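# Place mat cartridge label-up into an empty tray pocket

## Task

Pick up the cartridge lying on the green mat, set it label side up in one of the free pockets of the partly occupied tray, and release it there.

## Robot and tools

Robot: two arms, left_arm and right_arm, each ending in a parallel two-finger gripper. Nothing may end up on the floor: pushing or knocking any object off the table counts as failure. Short random tugs on a held part, or shoves on loose objects, can happen.

Frame: a single scene frame for both arms. Origin sits on the table surface midway between the arms; +z is up, +x points away from the robot over the table, and left_arm is on the +y side. The arm names do not correspond to sides of a camera picture. Gripper axes: fingers extend along the gripper's +z and close along its y. end_effector_position is the spot between the finger pads, roughly 1 cm short of the tips. Reported hand positions can be a little wrong, more so when the arm reaches far, and motions often finish a centimetre or more off target, usually below it.

Row layout (used by execute_actions and move): 16 plain numbers covering both arms, even when only one moves. First left_arm: x, y, z (metres, absolute position in the scene frame), qw, qx, qy, qz (absolute orientation quaternion, w first, scene frame), opening. Then the same eight for right_arm. Opening runs from -1 (closed) to +1 (fully open, 0.094 m); it is a target, not an offset. To keep an arm still, repeat the exact pose from the latest result before it stopped, plus its intended opening, in every call. To keep an orientation, resend the same quaternion each row rather than copying a drifted reported one.

execute_actions(actions): actions is a list of up to 15 actions; each action is a list of up to 15 rows, one row per control step of 1/30 s. A short action repeats its final row until 15 steps are done. An empty list only returns state and images. Per step the commanded pose is clipped to within 70 mm and 16 degrees of where the gripper actually is, so distant targets take several actions; after an action the arm drifts at most to its last clipped pose. If any target lies over 0.6 m from the gripper's starting position along one of that gripper's own axes, the action is rejected for both arms; a malformed action, or a first action failing that check against the last reported state, rejects the whole call with no motion. Position is favoured over orientation when both cannot be met.

move(target, speed, blocking): target is one 16-number row of absolute poses; each gripper travels a straight line toward it, all arms finishing together, lasting 0.5 to 10 s (cut off at 10 s). speed is the top path speed in m/s, 0.002 to 0.5, default 0.25; rotation is capped at twice that in rad/s, taking the shorter way. The opening is applied at the start. Paths ignore obstacles and the other arm; grippers lag, stray, and may overshoot speed, particularly with a nearly straight arm. Faster contact hits harder, and aiming further past a contact presses harder. blocking=false returns after 0.5 s while motion continues; until a result shows the move has ended, other moves and execute_actions are refused, so use wait or stop. The result adds a move: line giving the ending (done, off_target, moving, held, fault) and active limits: limits=paced means the sent pose was clipped; limits=held means a check blocked some steps, after which the arm may suddenly move fast. An ending naming one arm means the other finished at rest. Distances to the target are also given.

wait(seconds): 0 to 10 s with arms holding their last command; returns early if a running move finishes. stop(): brakes a running move (needs room; fingers continue). zoom_image(camera, region): region [x0, y0, x1, y1] in pixels of that camera's latest image, origin top-left, at most 504 by 504; cameras cam_head_left, cam_head_right, cam_left_wrist, cam_right_wrist, all 504x504. finished_scene(scene): pass the current scene's number to end it, irreversibly; the goal must be met and stable, and the result reports success. Answering without a tool call ends everything.

Results: state line left_arm: ... | right_arm: ... with each gripper's position and quaternion; Hand target lines showing the pose each controller now drives toward; grip_measured, the measured finger opening on the command scale (last Joint positions value is opening in metres, each gripper off by up to about 1 mm consistently); joint torques (total drive output, offset and noisy); step readings with HELD marks where a row was held back; pose unreachable lines when a clearance check altered a command; FAULT and MOTOR HOT lines. Camera calibration (pinhole plus radial, OpenCV conventions) is supplied; treat it as approximate, within a few degrees and millimetres.

Grasping: command an opening about 0.03 below grip_measured for a firm hold, nearer for a lighter one. Pads press up to about 50-62 N, harder briefly at first touch; very thin parts get less force.

Avoid: arms colliding or pressing each other, dropping the cartridge, slamming into the tray or mat, hard pushes, and long loaded holds that heat motors (warning from 75 °C, arm stopped at 90 °C, arm collapses at 100 °C). The simulation keeps running while replies are written, with the last command held.

Each tool is called by a JSON object that holds its "fn" and its "kwargs".

## Session

{"fn": "execute_actions", "kwargs": {"actions": []}}

Scene clock: 0.00 s.
left_arm: end_effector_position=(+0.4387, +0.3877, +0.3849) grip_measured=+1.000 end_effector_quat_wxyz=(+0.357, +0.669, +0.576, +0.304) | right_arm: end_effector_position=(+0.0511, -0.5479, +0.1597) grip_measured=+1.000 end_effector_quat_wxyz=(-0.088, +0.346, +0.700, -0.619)
Joint positions: left_arm=[ 0.483  2.007  2.51  -1.176  0.458  1.904  0.094] | right_arm=[-0.897  1.221  0.527 -0.254  1.297 -0.322  0.094]
Joint velocities: left_arm=[-0.012  0.007 -0.002 -0.022 -0.022 -0.081  0.   ] | right_arm=[-0.017  0.002 -0.002 -0.081  0.051 -0.007  0.   ]
Joint torques (N m, as the arm reports them, + toward a larger angle): no reading
Motor temperatures (°C, as the motors report them): left_arm=[30 31 31 28 31 30] | right_arm=[31 32 29 29 30 29]
Hand target (left_arm): +0.435, +0.385, +0.395; +0.364, +0.667, +0.570, +0.312
Hand target (right_arm): +0.051, -0.549, +0.167; -0.080, +0.357, +0.689, -0.626

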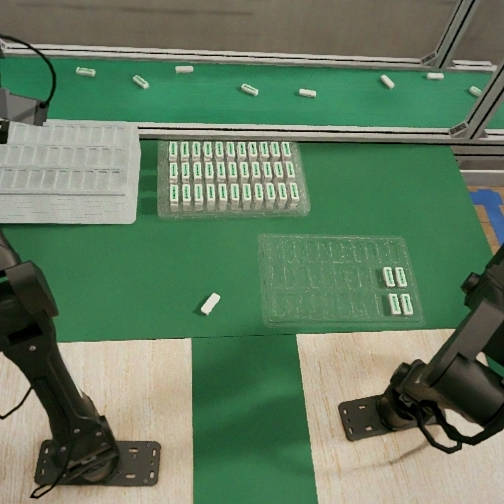

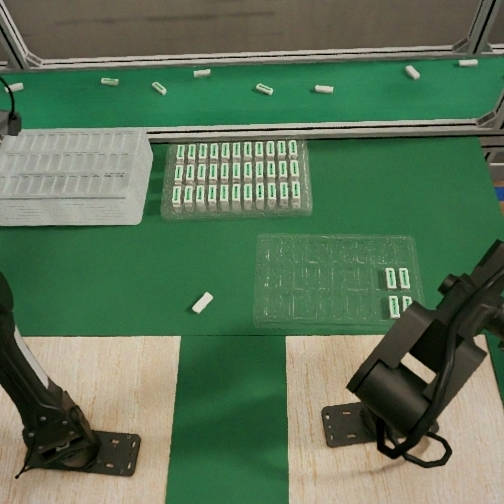

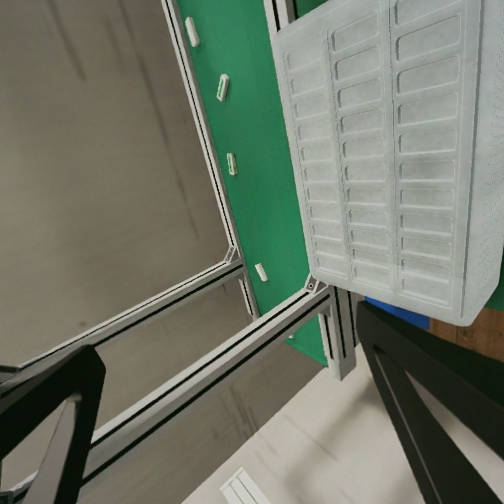

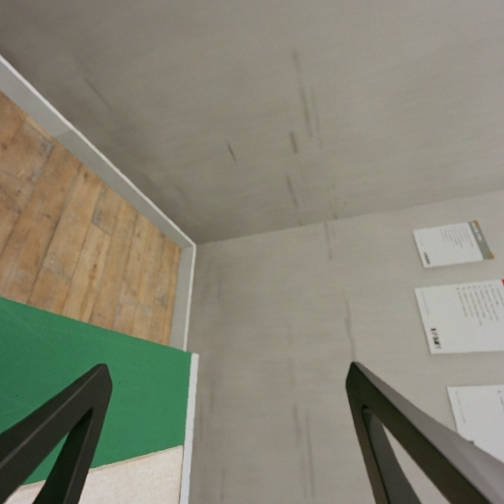

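{"fn": "zoom_image", "kwargs": {"camera": "cam_head_left", "region": [170, 270, 250, 340]}}

{"fn": "zoom_image", "kwargs": {"camera": "cam_head_right", "region": [165, 270, 245, 340]}}

{"fn": "zoom_image", "kwargs": {"camera": "cam_head_left", "region": [250, 220, 430, 340]}}

Region (170, 270, 250, 340) of cam_head_left's 504x504 image, scaled by 6.300, with more detail than that image has; it fills the top 441 rows of this view, and the rest is white.

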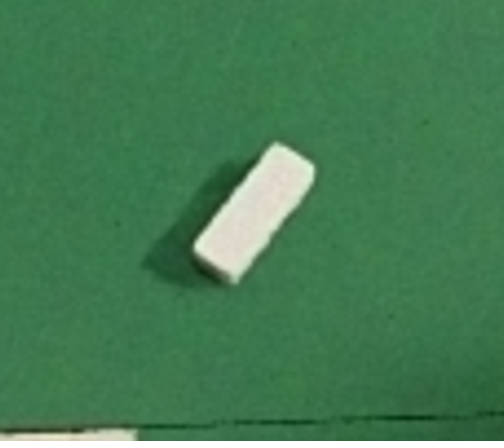

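Region (165, 270, 245, 340) of cam_head_right's 504x504 image, scaled by 6.300, with more detail than that image has; it fills the top 441 rows of this view, and the rest is white.

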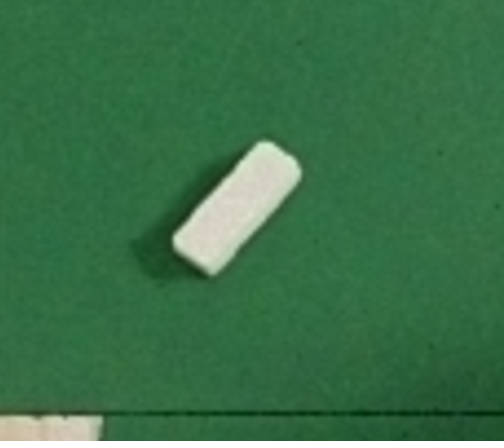

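Region (250, 220, 430, 340) of cam_head_left's 504x504 image, scaled by 2.800, with more detail than that image has.

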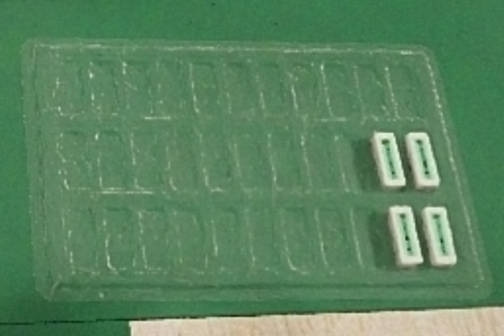

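{"fn": "zoom_image", "kwargs": {"camera": "cam_head_left", "region": [360, 255, 430, 325]}}

{"fn": "zoom_image", "kwargs": {"camera": "cam_head_right", "region": [250, 220, 430, 340]}}

{"fn": "zoom_image", "kwargs": {"camera": "cam_head_left", "region": [60, 55, 330, 110]}}

Region (360, 255, 430, 325) of cam_head_left's 504x504 image, scaled by 7.200, with more detail than that image has.

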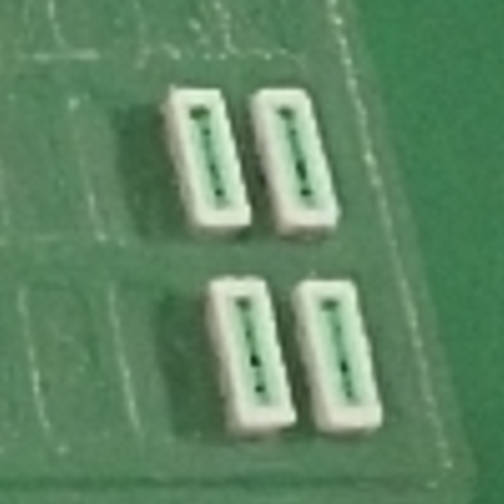

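Region (250, 220, 430, 340) of cam_head_right's 504x504 image, scaled by 2.800, with more detail than that image has.

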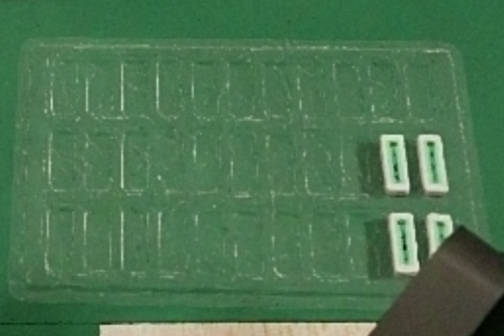

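Region (60, 55, 330, 110) of cam_head_left's 504x504 image, scaled by 1.867, with more detail than that image has; it fills the top 103 rows of this view, and the rest is white.

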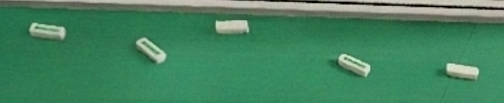

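{"fn": "move", "kwargs": {"target": [0.27, 0.13, 0.2, 0, 0.309, 0.951, 0, 1, 0.33, -0.2, 0.17, 0, 0, 1, 0, 1], "speed": 0.35}}

Scene clock: 37.27 s.
left_arm: end_effector_position=(+0.2806, +0.1332, +0.1972) grip_measured=+1.000 end_effector_quat_wxyz=(+0.035, +0.309, +0.951, -0.003) | right_arm: end_effector_position=(+0.3237, -0.2098, +0.1592) grip_measured=+1.000 end_effector_quat_wxyz=(-0.025, +0.009, +1.000, -0.015)
Joint positions: left_arm=[-0.299  1.858  1.912 -1.554  0.002  0.254  0.094] | right_arm=[ 0.059  1.826  1.718 -1.517  0.02   0.211  0.094]
Joint velocities: left_arm=[ 0.022  0.007  0.002 -0.081  0.051 -0.037  0.   ] | right_arm=[ 0.002  0.002 -0.007  0.007 -0.066  0.007  0.   ]
Joint torques (N m, as the arm reports them, + toward a larger angle): left_arm=[-0.2  -8.69  4.93  0.44  0.11 -0.12] | right_arm=[ 0.49 -7.43  6.35  0.17 -0.12 -0.13]
Motor temperatures (°C, as the motors report them): left_arm=[30 39 33 31 31 30] | right_arm=[31 32 31 31 30 29]
Hand target (left_arm): +0.274, +0.132, +0.195; +0.023, +0.307, +0.951, -0.009
Hand target (right_arm): +0.332, -0.205, +0.168; -0.004, +0.002, +1.000, -0.008
Off the commanded pose (left_arm): 0.011 m, 4 deg.
Off the commanded pose (right_arm): 0.016 m, 4 deg.
joint sent to its limit (left arm) — the command would take joint 4 (wrist pitch) past its lower limit, so that joint was sent only as far as its limit.
move: off_target (left_arm, right_arm)
camera_calibration (this result's frames):
cam_left_wrist: T_world_to_cam=[[-0.687525, -0.725301, 0.0353179, 0.277005], [-0.642239, 0.630046, 0.436544, 0.0404211], [-0.338878, 0.277452, -0.89899, 0.333141], [0, 0, 0, 1]] pos_world=[0.329301, 0.0830141, 0.272061]
cam_right_wrist: T_world_to_cam=[[0.0199151, -0.997808, 0.0631132, -0.2346], [-0.876376, 0.0129613, 0.481452, 0.263824], [-0.481215, -0.0648991, -0.874197, 0.381991], [0, 0, 0, 1]] pos_world=[0.419701, -0.212714, 0.221724]

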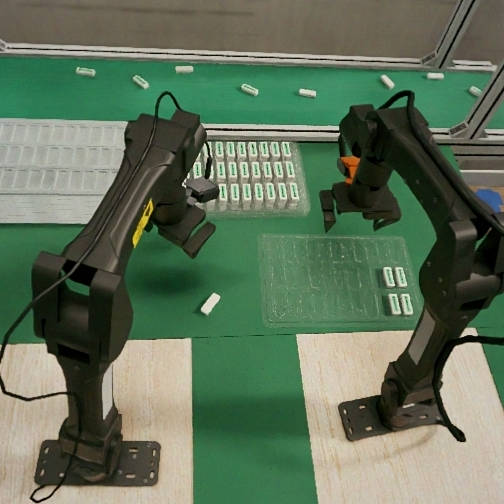

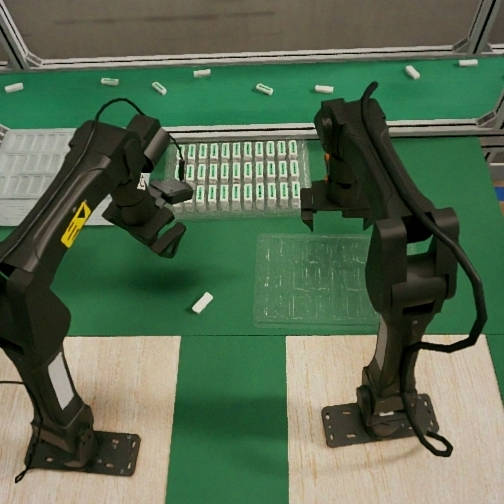

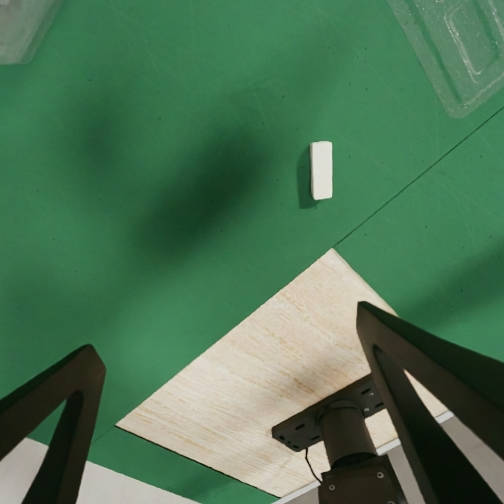

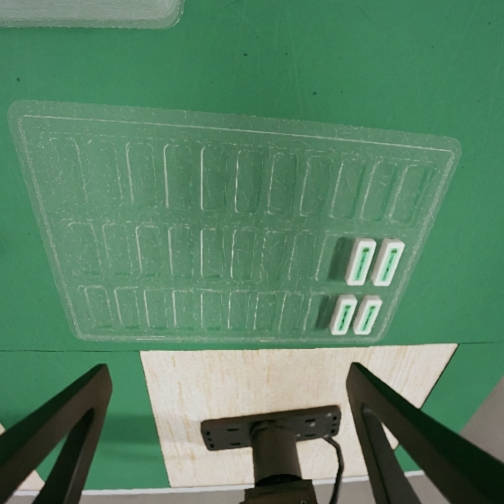

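{"fn": "zoom_image", "kwargs": {"camera": "cam_left_wrist", "region": [270, 120, 370, 220]}}

{"fn": "zoom_image", "kwargs": {"camera": "cam_right_wrist", "region": [250, 130, 470, 350]}}

Region (270, 120, 370, 220) of cam_left_wrist's 504x504 image, scaled by 5.040, with more detail than that image has.

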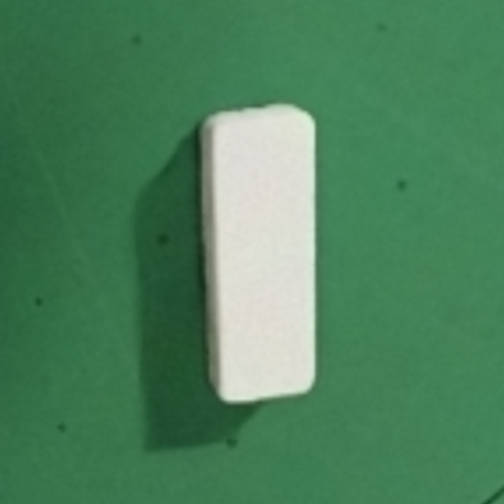

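Region (250, 130, 470, 350) of cam_right_wrist's 504x504 image, scaled by 2.291, with more detail than that image has.

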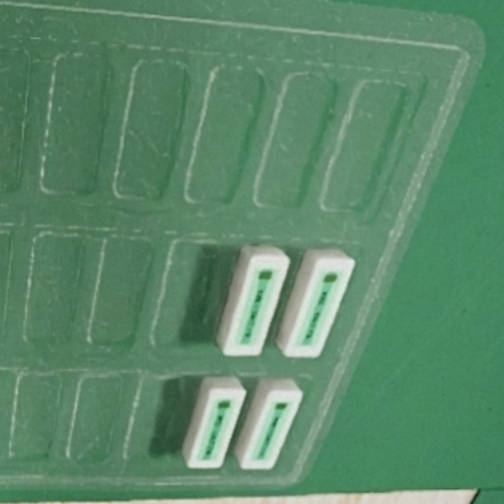

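{"fn": "move", "kwargs": {"target": [0.246, 0.067, 0.075, 0, 0.891, 0.454, 0, 0.6, 0.22, -0.14, 0.22, 0.5, -0.5, 0.5, 0.5, 0.0], "speed": 0.35}}

Scene clock: 57.40 s.
left_arm: end_effector_position=(+0.2505, +0.0671, +0.0776) grip_measured=+0.602 end_effector_quat_wxyz=(+0.000, +0.888, +0.460, -0.002) | right_arm: end_effector_position=(+0.2228, -0.1383, +0.2178) grip_measured=+0.001 end_effector_quat_wxyz=(+0.497, -0.478, +0.579, +0.436)
Joint positions: left_arm=[-0.503  1.913  1.508 -1.167  0.003  1.606  0.075] | right_arm=[-0.368  1.454  0.892 -1.532 -1.424 -2.068  0.047]
Joint velocities: left_arm=[ 0.017 -0.002 -0.017  0.081 -0.022  0.051 -0.002] | right_arm=[-0.002  0.012 -0.022 -0.022  0.051 -0.066  0.   ]
Joint torques (N m, as the arm reports them, + toward a larger angle): left_arm=[-0.45 -9.09  4.8   0.55  0.04  0.03] | right_arm=[ 0.68 -3.07  3.46 -0.52 -0.58 -0.08]
Motor temperatures (°C, as the motors report them): left_arm=[30 39 33 30 31 30] | right_arm=[31 34 32 31 30 29]
Hand target (left_arm): +0.248, +0.065, +0.075; +0.001, +0.891, +0.454, -0.003
Hand target (right_arm): +0.222, -0.136, +0.220; +0.497, -0.475, +0.576, +0.441
Off the commanded pose (left_arm): 0.005 m, 1 deg.
Off the commanded pose (right_arm): 0.004 m, 12 deg.
joint sent to its limit (right arm) — the command would take joint 6 (wrist roll) past its lower limit, so that joint was sent only as far as its limit.
move: off_target (right_arm)
camera_calibration (this result's frames):
cam_left_wrist: T_world_to_cam=[[-0.736039, 0.674265, 0.0601175, 0.128866], [0.609602, 0.62159, 0.491946, -0.202337], [0.294334, 0.398739, -0.868548, 0.0646641], [0, 0, 0, 1]] pos_world=[0.199162, 0.0130969, 0.147956]
cam_right_wrist: T_world_to_cam=[[0.981339, -0.192013, 0.0102709, -0.256115], [-0.0967908, -0.539421, -0.836455, 0.18316], [0.16615, 0.819851, -0.54794, 0.29634], [0, 0, 0, 1]] pos_world=[0.219826, -0.193332, 0.318212]

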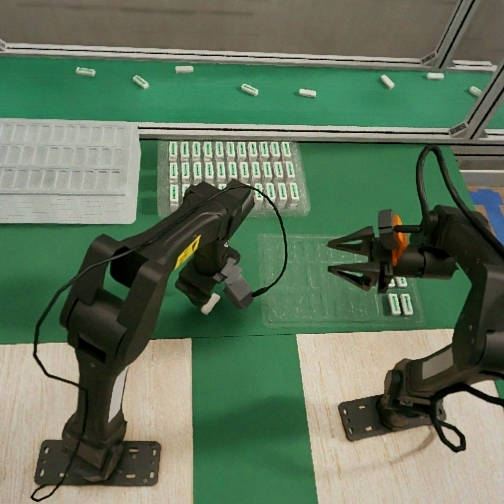

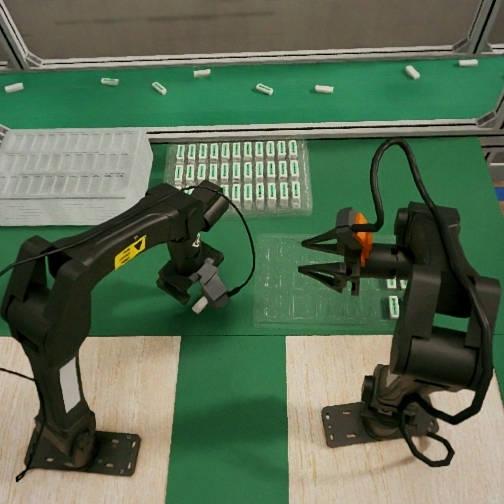

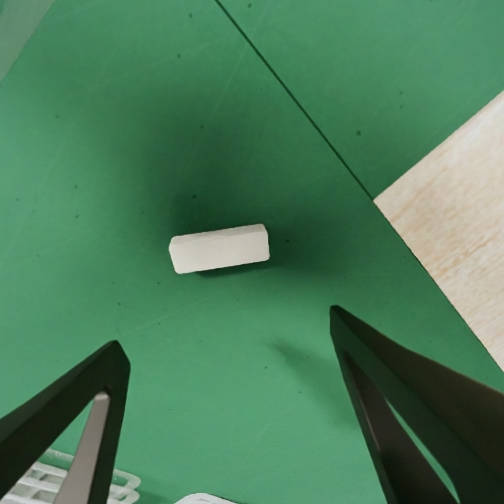

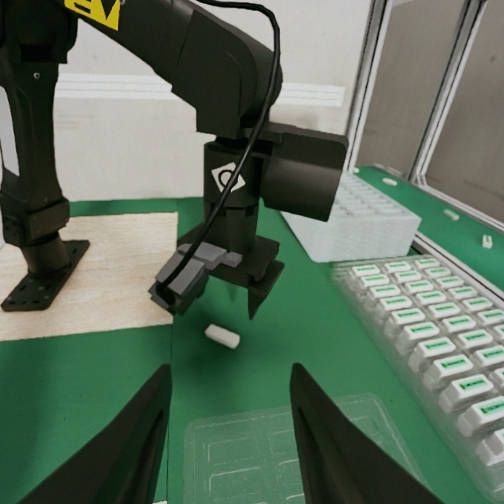

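{"fn": "zoom_image", "kwargs": {"camera": "cam_left_wrist", "region": [100, 190, 360, 370]}}

Region (100, 190, 360, 370) of cam_left_wrist's 504x504 image, scaled by 1.938, with more detail than that image has; it fills the top 349 rows of this view, and the rest is white.

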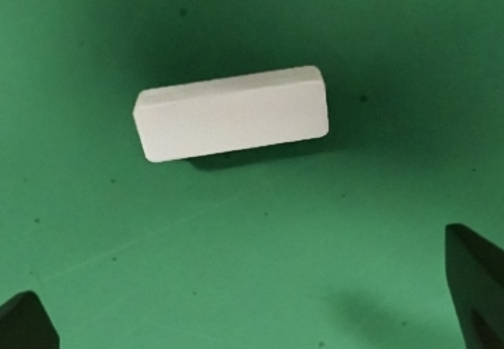

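{"fn": "move", "kwargs": {"target": [0.250, 0.064, 0.04, 0, 0.891, 0.454, 0, 0.6, 0.17, -0.10, 0.26, 0.3536, -0.6124, 0.6124, 0.3536, 0.0], "speed": 0.2}}

Scene clock: 83.97 s.
left_arm: end_effector_position=(+0.2533, +0.0652, +0.0429) grip_measured=+0.602 end_effector_quat_wxyz=(+0.001, +0.888, +0.459, -0.001) | right_arm: end_effector_position=(+0.1702, -0.1031, +0.2456) grip_measured=+0.001 end_effector_quat_wxyz=(+0.335, -0.605, +0.629, +0.355)
Joint positions: left_arm=[-0.503  1.954  1.424 -1.04   0.003  1.609  0.075] | right_arm=[-0.055  1.146  1.103 -1.418 -1.016 -1.391  0.047]
Joint velocities: left_arm=[-0.022 -0.017 -0.007 -0.066 -0.037 -0.051 -0.001] | right_arm=[-0.007 -0.032  0.002  0.066  0.037  0.037 -0.   ]
Joint torques (N m, as the arm reports them, + toward a larger angle): left_arm=[-0.71 -9.21  4.62  0.56  0.    0.  ] | right_arm=[ 0.62 -3.02  6.18  0.46 -0.63  0.04]
Motor temperatures (°C, as the motors report them): left_arm=[30 39 33 29 31 30] | right_arm=[31 33 31 30 30 29]
Hand target (left_arm): +0.251, +0.063, +0.040; +0.000, +0.891, +0.454, -0.000
Hand target (right_arm): +0.170, -0.100, +0.259; -0.354, +0.611, -0.617, -0.347
Off the commanded pose (left_arm): 0.005 m, 1 deg.
Off the commanded pose (right_arm): 0.015 m, 3 deg.
move: off_target (right_arm)
camera_calibration (this result's frames):
cam_left_wrist: T_world_to_cam=[[-0.734551, 0.675985, 0.0589832, 0.133885], [0.610549, 0.620504, 0.492143, -0.186019], [0.296082, 0.397516, -0.868514, 0.0340472], [0, 0, 0, 1]] pos_world=[0.201839, 0.0113871, 0.113222]
cam_right_wrist: T_world_to_cam=[[0.999642, -0.0262416, 0.00525372, -0.182831], [-0.0193204, -0.843464, -0.536838, 0.102209], [0.0185188, 0.536544, -0.843669, 0.359961], [0, 0, 0, 1]] pos_world=[0.178074, -0.111723, 0.359518]

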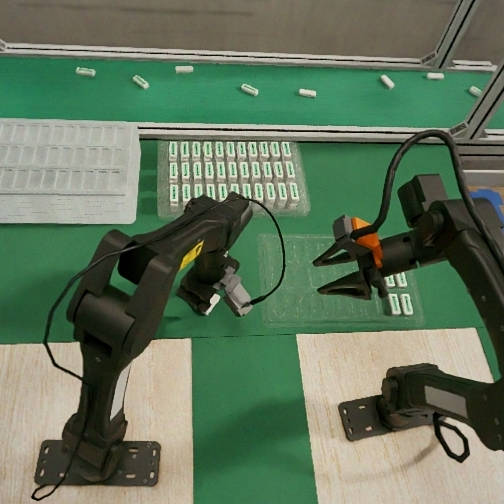

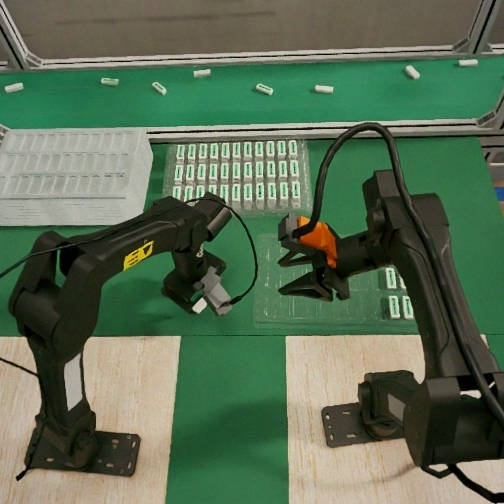

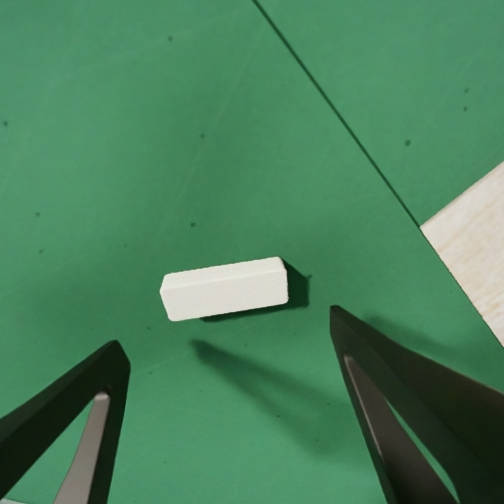

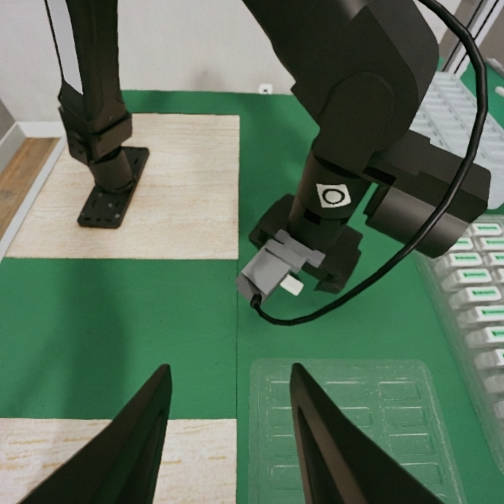

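{"fn": "zoom_image", "kwargs": {"camera": "cam_left_wrist", "region": [90, 230, 370, 400]}}

Region (90, 230, 370, 400) of cam_left_wrist's 504x504 image, scaled by 1.800, with more detail than that image has; it fills the top 306 rows of this view, and the rest is white.

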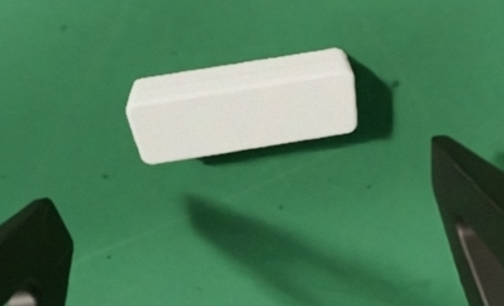

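{"fn": "move", "kwargs": {"target": [0.246, 0.0583, 0.03, 0, 0.891, 0.454, 0, 0.6, 0.15, -0.06, 0.30, 0.5, -0.5, 0.5, 0.5, 0.0], "speed": 0.13}}

Scene clock: 95.93 s.
left_arm: end_effector_position=(+0.2494, +0.0591, +0.0360) grip_measured=+0.602 end_effector_quat_wxyz=(+0.005, +0.890, +0.456, +0.001) | right_arm: end_effector_position=(+0.1582, -0.0590, +0.2991) grip_measured=+0.001 end_effector_quat_wxyz=(+0.495, -0.496, +0.506, +0.502)
Joint positions: left_arm=[-0.523  1.954  1.396 -1.003  0.003  1.597  0.075] | right_arm=[ 0.067  0.779  0.529  0.226 -1.368 -0.006  0.047]
Joint velocities: left_arm=[ 0.002  0.007 -0.012 -0.007 -0.037  0.051  0.   ] | right_arm=[-0.007 -0.042 -0.042  0.198  0.022  0.125 -0.   ]
Joint torques (N m, as the arm reports them, + toward a larger angle): left_arm=[-0.63 -8.53  4.48  0.57  0.   -0.1 ] | right_arm=[ 0.59 -1.37  3.78  1.28  0.01  0.08]
Motor temperatures (°C, as the motors report them): left_arm=[30 40 33 29 31 30] | right_arm=[31 33 31 31 30 29]
Hand target (left_arm): +0.246, +0.058, +0.030; +0.000, +0.891, +0.454, -0.000
Hand target (right_arm): +0.154, -0.058, +0.301; +0.501, -0.498, +0.500, +0.501
Off the commanded pose (left_arm): 0.007 m, 1 deg.
Off the commanded pose (right_arm): 0.008 m, 1 deg.
move: done
camera_calibration (this result's frames):
cam_left_wrist: T_world_to_cam=[[-0.729262, 0.682406, 0.0499865, 0.134165], [0.612024, 0.617891, 0.493597, -0.176691], [0.305947, 0.390554, -0.868253, 0.0296211], [0, 0, 0, 1]] pos_world=[0.196918, 0.00605193, 0.106226]
cam_right_wrist: T_world_to_cam=[[0.999159, -0.0363318, 0.0190164, -0.174579], [0.00102538, -0.44145, -0.897285, 0.296205], [0.0409948, 0.89655, -0.441041, 0.278911], [0, 0, 0, 1]] pos_world=[0.162695, -0.125641, 0.392111]

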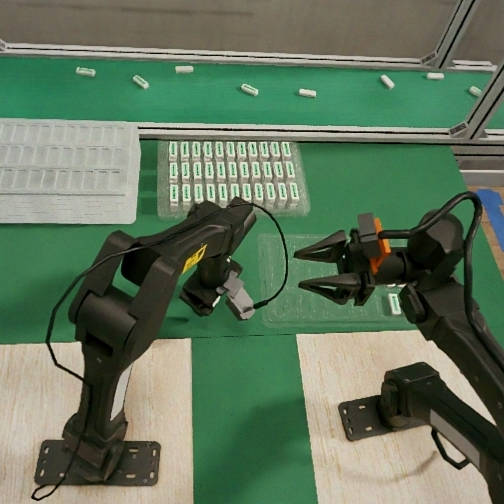

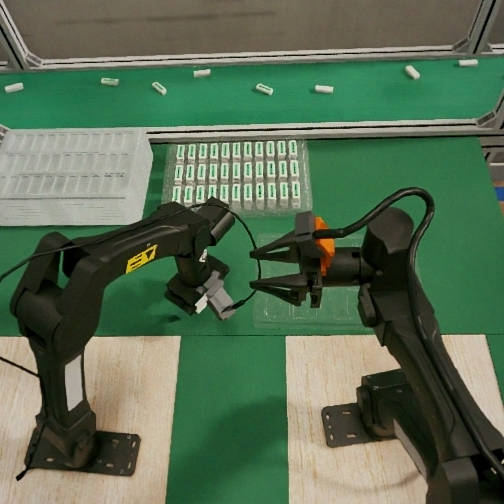

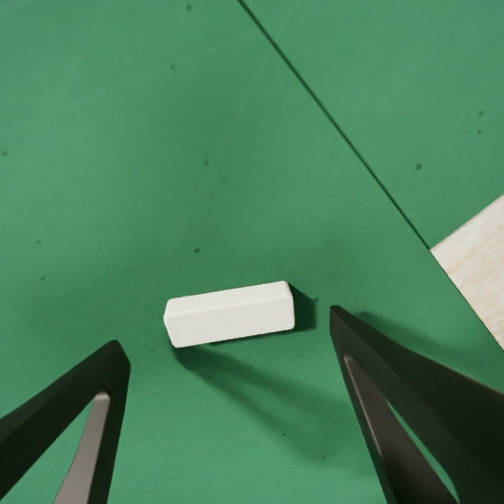

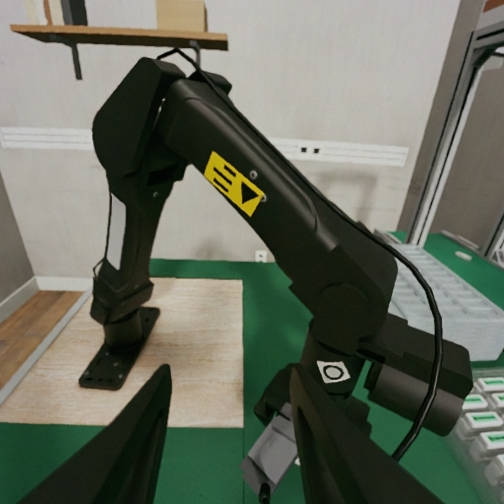

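{"fn": "zoom_image", "kwargs": {"camera": "cam_left_wrist", "region": [90, 250, 370, 420]}}

Region (90, 250, 370, 420) of cam_left_wrist's 504x504 image, scaled by 1.800, with more detail than that image has; it fills the top 306 rows of this view, and the rest is white.

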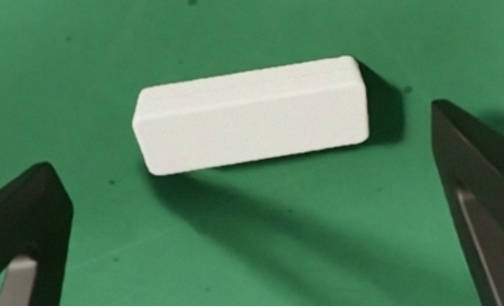

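{"fn": "move", "kwargs": {"target": [0.244, 0.058, 0.018, 0, 0.891, 0.454, 0, 0.6, 0.15, -0.06, 0.30, 0.5, -0.5, 0.5, 0.5, 0.0], "speed": 0.03}}

{"fn": "zoom_image", "kwargs": {"camera": "cam_left_wrist", "region": [90, 250, 370, 420]}}

Scene clock: 100.03 s.
left_arm: end_effector_position=(+0.2473, +0.0598, +0.0238) grip_measured=+0.602 end_effector_quat_wxyz=(+0.000, +0.890, +0.456, -0.000) | right_arm: end_effector_position=(+0.1541, -0.0597, +0.3036) grip_measured=+0.001 end_effector_quat_wxyz=(+0.501, -0.498, +0.501, +0.500)
Joint positions: left_arm=[-0.526  1.97   1.367 -0.967  0.001  1.593  0.075] | right_arm=[ 0.067  0.756  0.527  0.239 -1.368  0.012  0.047]
Joint velocities: left_arm=[ 0.007  0.002  0.002 -0.022  0.007 -0.037 -0.001] | right_arm=[-0.012 -0.017  0.012 -0.022 -0.022  0.051 -0.001]
Joint torques (N m, as the arm reports them, + toward a larger angle): left_arm=[-0.69 -8.91  3.86  0.65 -0.01 -0.08] | right_arm=[ 0.36 -1.25  3.64  1.13  0.   -0.1 ]
Motor temperatures (°C, as the motors report them): left_arm=[30 40 33 29 31 30] | right_arm=[31 32 31 31 30 29]
Hand target (left_arm): +0.244, +0.058, +0.018; -0.000, +0.891, +0.454, -0.000
Hand target (right_arm): +0.150, -0.060, +0.300; +0.500, -0.500, +0.500, +0.500
Off the commanded pose (left_arm): 0.007 m, 0 deg.
Off the commanded pose (right_arm): 0.005 m, 0 deg.
move: done
camera_calibration (this result's frames):
cam_left_wrist: T_world_to_cam=[[-0.729966, 0.680899, 0.059374, 0.132802], [0.614179, 0.615354, 0.494088, -0.170241], [0.299888, 0.397134, -0.867382, 0.0204246], [0, 0, 0, 1]] pos_world=[0.195374, 0.00622253, 0.0939449]
cam_right_wrist: T_world_to_cam=[[0.99879, -0.0361499, 0.0333564, -0.174954], [0.0142989, -0.435471, -0.900089, 0.299098], [0.0470639, 0.899477, -0.434427, 0.278969], [0, 0, 0, 1]] pos_world=[0.157336, -0.127002, 0.396243]

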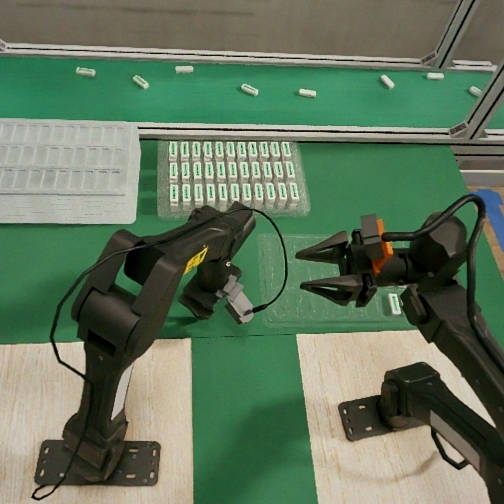

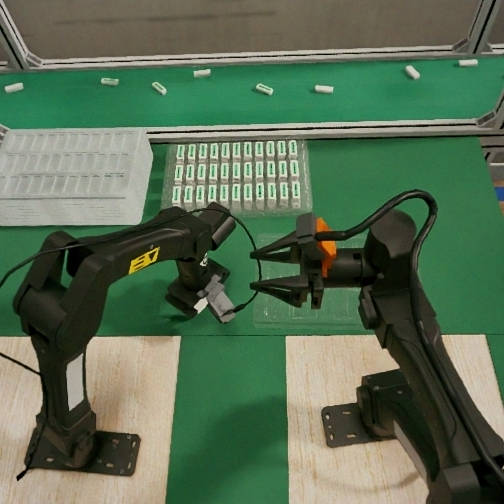

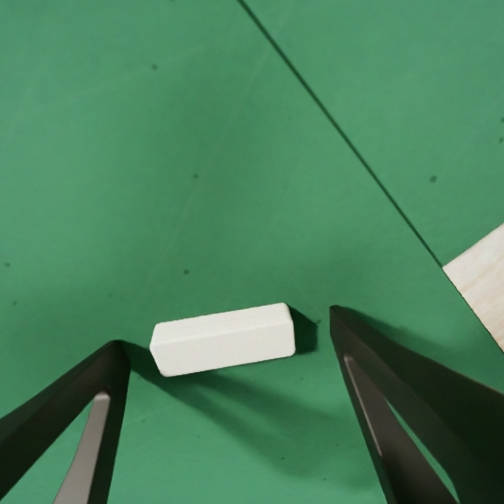

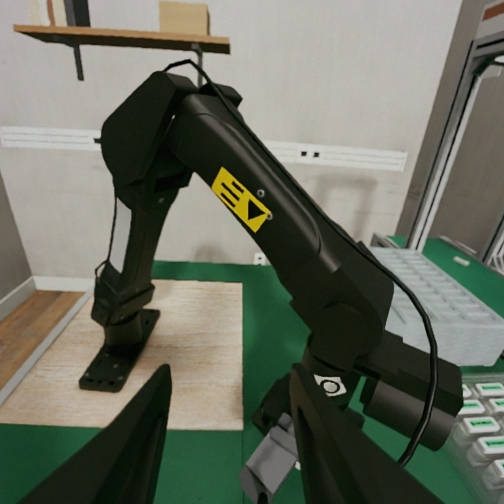

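Region (90, 250, 370, 420) of cam_left_wrist's 504x504 image, scaled by 1.800, with more detail than that image has; it fills the top 306 rows of this view, and the rest is white.

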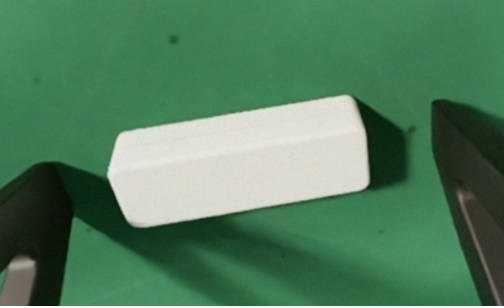

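{"fn": "execute_actions", "kwargs": {"actions": [[[0.244,0.058,0.018,0,0.891,0.454,0,0.5,0.15,-0.06,0.30,0.5,-0.5,0.5,0.5,0.0],[0.244,0.058,0.018,0,0.891,0.454,0,0.42,0.15,-0.06,0.30,0.5,-0.5,0.5,0.5,0.0],[0.244,0.058,0.018,0,0.891,0.454,0,0.34,0.15,-0.06,0.30,0.5,-0.5,0.5,0.5,0.0],[0.244,0.058,0.018,0,0.891,0.454,0,0.27,0.15,-0.06,0.30,0.5,-0.5,0.5,0.5,0.0],[0.244,0.058,0.018,0,0.891,0.454,0,0.2,0.15,-0.06,0.30,0.5,-0.5,0.5,0.5,0.0],[0.244,0.058,0.018,0,0.891,0.454,0,0.15,0.15,-0.06,0.30,0.5,-0.5,0.5,0.5,0.0],[0.244,0.058,0.018,0,0.891,0.454,0,0.11,0.15,-0.06,0.30,0.5,-0.5,0.5,0.5,0.0],[0.244,0.058,0.018,0,0.891,0.454,0,0.08,0.15,-0.06,0.30,0.5,-0.5,0.5,0.5,0.0],[0.244,0.058,0.018,0,0.891,0.454,0,0.05,0.15,-0.06,0.30,0.5,-0.5,0.5,0.5,0.0],[0.244,0.058,0.018,0,0.891,0.454,0,0.03,0.15,-0.06,0.30,0.5,-0.5,0.5,0.5,0.0],[0.244,0.058,0.018,0,0.891,0.454,0,0.01,0.15,-0.06,0.30,0.5,-0.5,0.5,0.5,0.0],[0.244,0.058,0.018,0,0.891,0.454,0,-0.01,0.15,-0.06,0.30,0.5,-0.5,0.5,0.5,0.0],[0.244,0.058,0.018,0,0.891,0.454,0,-0.03,0.15,-0.06,0.30,0.5,-0.5,0.5,0.5,0.0],[0.244,0.058,0.018,0,0.891,0.454,0,-0.05,0.15,-0.06,0.30,0.5,-0.5,0.5,0.5,0.0],[0.244,0.058,0.018,0,0.891,0.454,0,-0.06,0.15,-0.06,0.30,0.5,-0.5,0.5,0.5,0.0]],[[0.244,0.058,0.018,0,0.891,0.454,0,-0.06,0.15,-0.06,0.30,0.5,-0.5,0.5,0.5,0.0]]]}}

Scene clock: 104.97 s.
left_arm: end_effector_position=(+0.2496, +0.0583, +0.0238) grip_measured=-0.023 end_effector_quat_wxyz=(+0.005, +0.890, +0.456, +0.002) | right_arm: end_effector_position=(+0.1541, -0.0597, +0.3030) grip_measured=+0.001 end_effector_quat_wxyz=(+0.499, -0.498, +0.502, +0.501)
Joint positions: left_arm=[-0.526  1.97   1.367 -0.956  0.001  1.592  0.046] | right_arm=[ 0.067  0.756  0.527  0.234 -1.368  0.01   0.047]
Joint velocities: left_arm=[-0.007 -0.002  0.017  0.022 -0.037  0.007  0.   ] | right_arm=[-0.017 -0.012 -0.007 -0.007  0.007 -0.007 -0.002]
Joint torques (N m, as the arm reports them, + toward a larger angle): left_arm=[-0.73 -9.01  3.65  0.57  0.01 -0.08] | right_arm=[ 0.26 -1.23  3.63  1.12 -0.01 -0.09]
Motor temperatures (°C, as the motors report them): left_arm=[30 40 33 29 31 30] | right_arm=[31 32 31 32 30 29]
Hand target (left_arm): +0.244, +0.058, +0.018; -0.000, +0.891, +0.454, -0.000
Hand target (right_arm): +0.150, -0.060, +0.300; +0.500, -0.500, +0.500, +0.500
Off the commanded pose (left_arm): 0.008 m, 1 deg.
Off the commanded pose (right_arm): 0.005 m, 0 deg.
Step readings (end_effector_position; steps 1 to 15: 1st action; 16 to 30: 2nd action):
0: left_arm (+0.2474, +0.0598, +0.0238) | right_arm (+0.1541, -0.0597, +0.3033)
1: left_arm (+0.2477, +0.0596, +0.0238) | right_arm (+0.1541, -0.0597, +0.3033)
2: left_arm (+0.2486, +0.0590, +0.0238) | right_arm (+0.1541, -0.0597, +0.3033)
4: left_arm (+0.2492, +0.0586, +0.0238) | right_arm (+0.1541, -0.0597, +0.3032)
8: left_arm (+0.2494, +0.0584, +0.0238) | right_arm (+0.1541, -0.0597, +0.3031)
15: left_arm (+0.2495, +0.0583, +0.0238) | right_arm (+0.1541, -0.0597, +0.3030)
16: left_arm (+0.2495, +0.0583, +0.0238) | right_arm (+0.1541, -0.0597, +0.3030)
17: left_arm (+0.2496, +0.0583, +0.0238) | right_arm (+0.1541, -0.0597, +0.3030)
19: left_arm (+0.2496, +0.0583, +0.0238) | right_arm (+0.1541, -0.0597, +0.3030)
23: left_arm (+0.2496, +0.0583, +0.0238) | right_arm (+0.1541, -0.0597, +0.3030)
30: end_effector_position above
camera_calibration (this result's frames):
cam_left_wrist: T_world_to_cam=[[-0.730718, 0.680958, 0.0484502, 0.13596], [0.609429, 0.618685, 0.495807, -0.169733], [0.307649, 0.391822, -0.86708, 0.0187397], [0, 0, 0, 1]] pos_world=[0.197024, 0.00508552, 0.0938165]
cam_right_wrist: T_world_to_cam=[[0.998906, -0.0361184, 0.0296915, -0.173843], [0.0109613, -0.436431, -0.899671, 0.298918], [0.045453, 0.899012, -0.435558, 0.279285], [0, 0, 0, 1]] pos_world=[0.157682, -0.126902, 0.395734]

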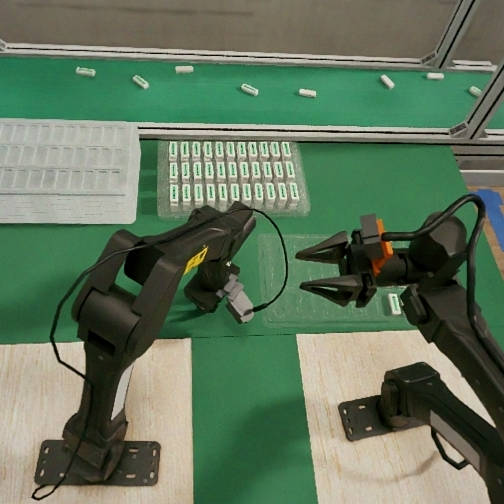

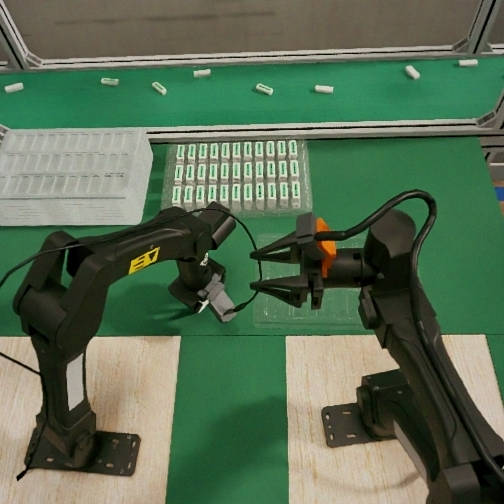

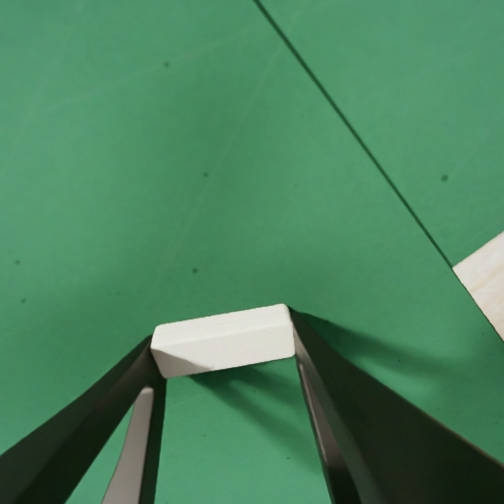

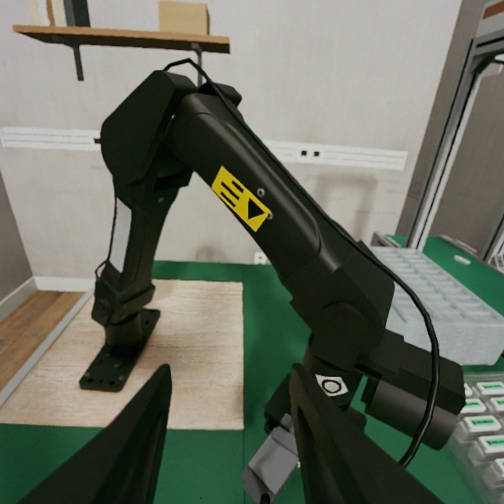

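{"fn": "move", "kwargs": {"target": [0.15, 0.035, 0.30, 0.7071, 0.7071, 0, 0, -0.06, 0.15, -0.06, 0.30, 0.5, -0.5, 0.5, 0.5, 0.0], "speed": 0.3}}

Scene clock: 114.30 s.
left_arm: end_effector_position=(+0.1476, +0.0384, +0.2963) grip_measured=-0.023 end_effector_quat_wxyz=(+0.699, +0.715, +0.007, -0.009) | right_arm: end_effector_position=(+0.1541, -0.0597, +0.3030) grip_measured=+0.001 end_effector_quat_wxyz=(+0.499, -0.498, +0.502, +0.501)
Joint positions: left_arm=[-0.156  1.023  0.636  0.287  1.342  1.645  0.046] | right_arm=[ 0.067  0.756  0.527  0.234 -1.368  0.01   0.047]
Joint velocities: left_arm=[-0.002  0.002 -0.022  0.095  0.037  0.022 -0.001] | right_arm=[-0.017  0.012 -0.007  0.007  0.081 -0.051 -0.001]
Joint torques (N m, as the arm reports them, + toward a larger angle): left_arm=[ 0.28 -3.88  6.    1.57  0.17 -0.13] | right_arm=[ 0.27 -1.22  3.67  1.12  0.   -0.09]
Motor temperatures (°C, as the motors report them): left_arm=[30 39 33 30 31 30] | right_arm=[31 32 31 32 30 29]
Hand target (left_arm): +0.142, +0.040, +0.300; +0.702, +0.712, -0.002, -0.005
Hand target (right_arm): +0.150, -0.060, +0.300; +0.500, -0.500, +0.500, +0.500
Off the commanded pose (left_arm): 0.006 m, 2 deg.
Off the commanded pose (right_arm): 0.005 m, 0 deg.
move: done
camera_calibration (this result's frames):
cam_left_wrist: T_world_to_cam=[[0.104666, 0.0817501, -0.991142, 0.269473], [0.862189, 0.489249, 0.131402, -0.154758], [0.495657, -0.868305, -0.0192766, 0.0636106], [0, 0, 0, 1]] pos_world=[0.0736968, 0.108919, 0.288647]
cam_right_wrist: T_world_to_cam=[[0.998906, -0.0361184, 0.0296915, -0.173843], [0.0109613, -0.436431, -0.899671, 0.298918], [0.045453, 0.899012, -0.435558, 0.279285], [0, 0, 0, 1]] pos_world=[0.157682, -0.126902, 0.395734]

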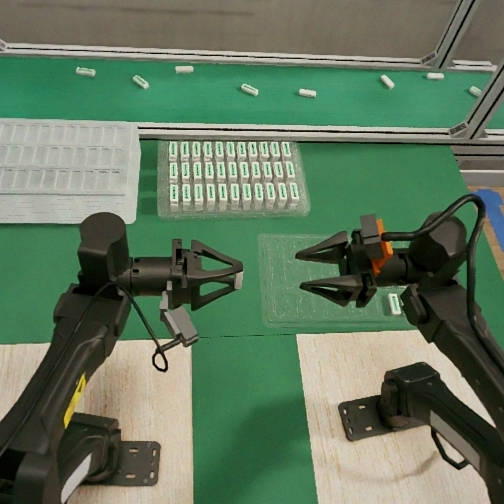

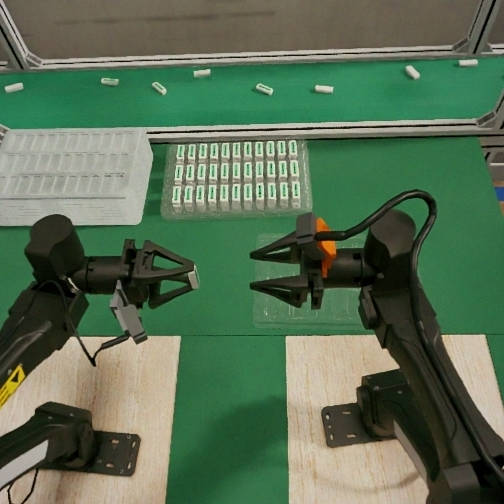

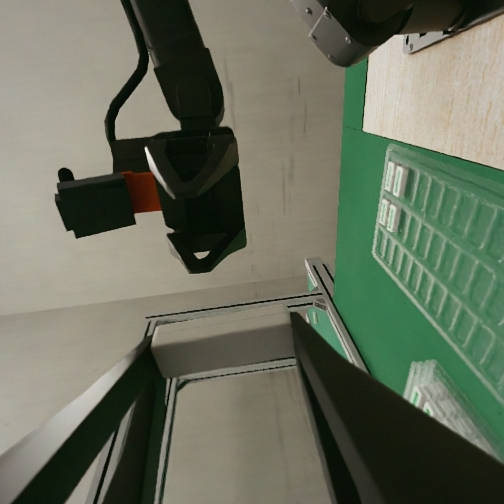

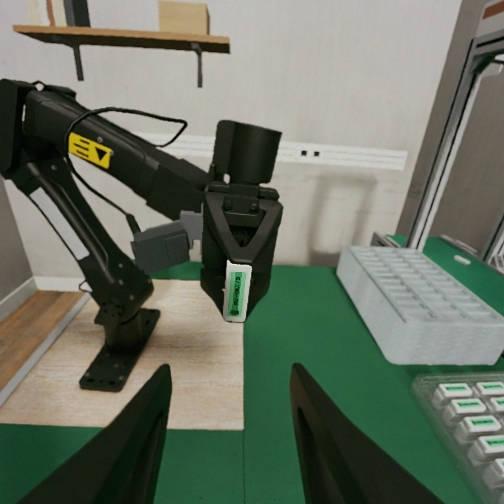

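{"fn": "zoom_image", "kwargs": {"camera": "cam_right_wrist", "region": [140, 230, 330, 420]}}

{"fn": "zoom_image", "kwargs": {"camera": "cam_left_wrist", "region": [100, 130, 360, 390]}}

Region (140, 230, 330, 420) of cam_right_wrist's 504x504 image, scaled by 2.653, with more detail than that image has.

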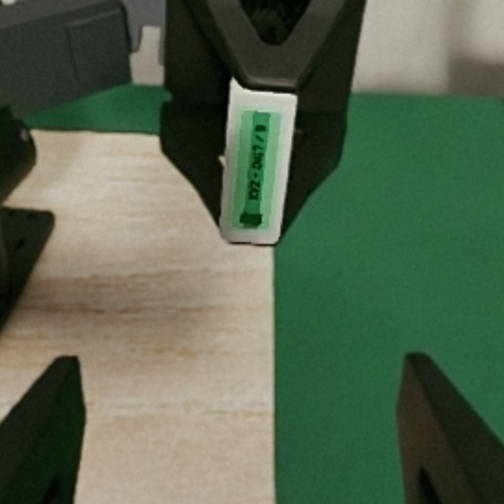

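Region (100, 130, 360, 390) of cam_left_wrist's 504x504 image, scaled by 1.938, with more detail than that image has.

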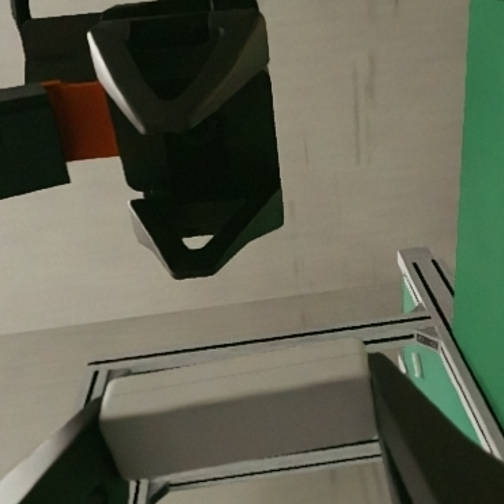

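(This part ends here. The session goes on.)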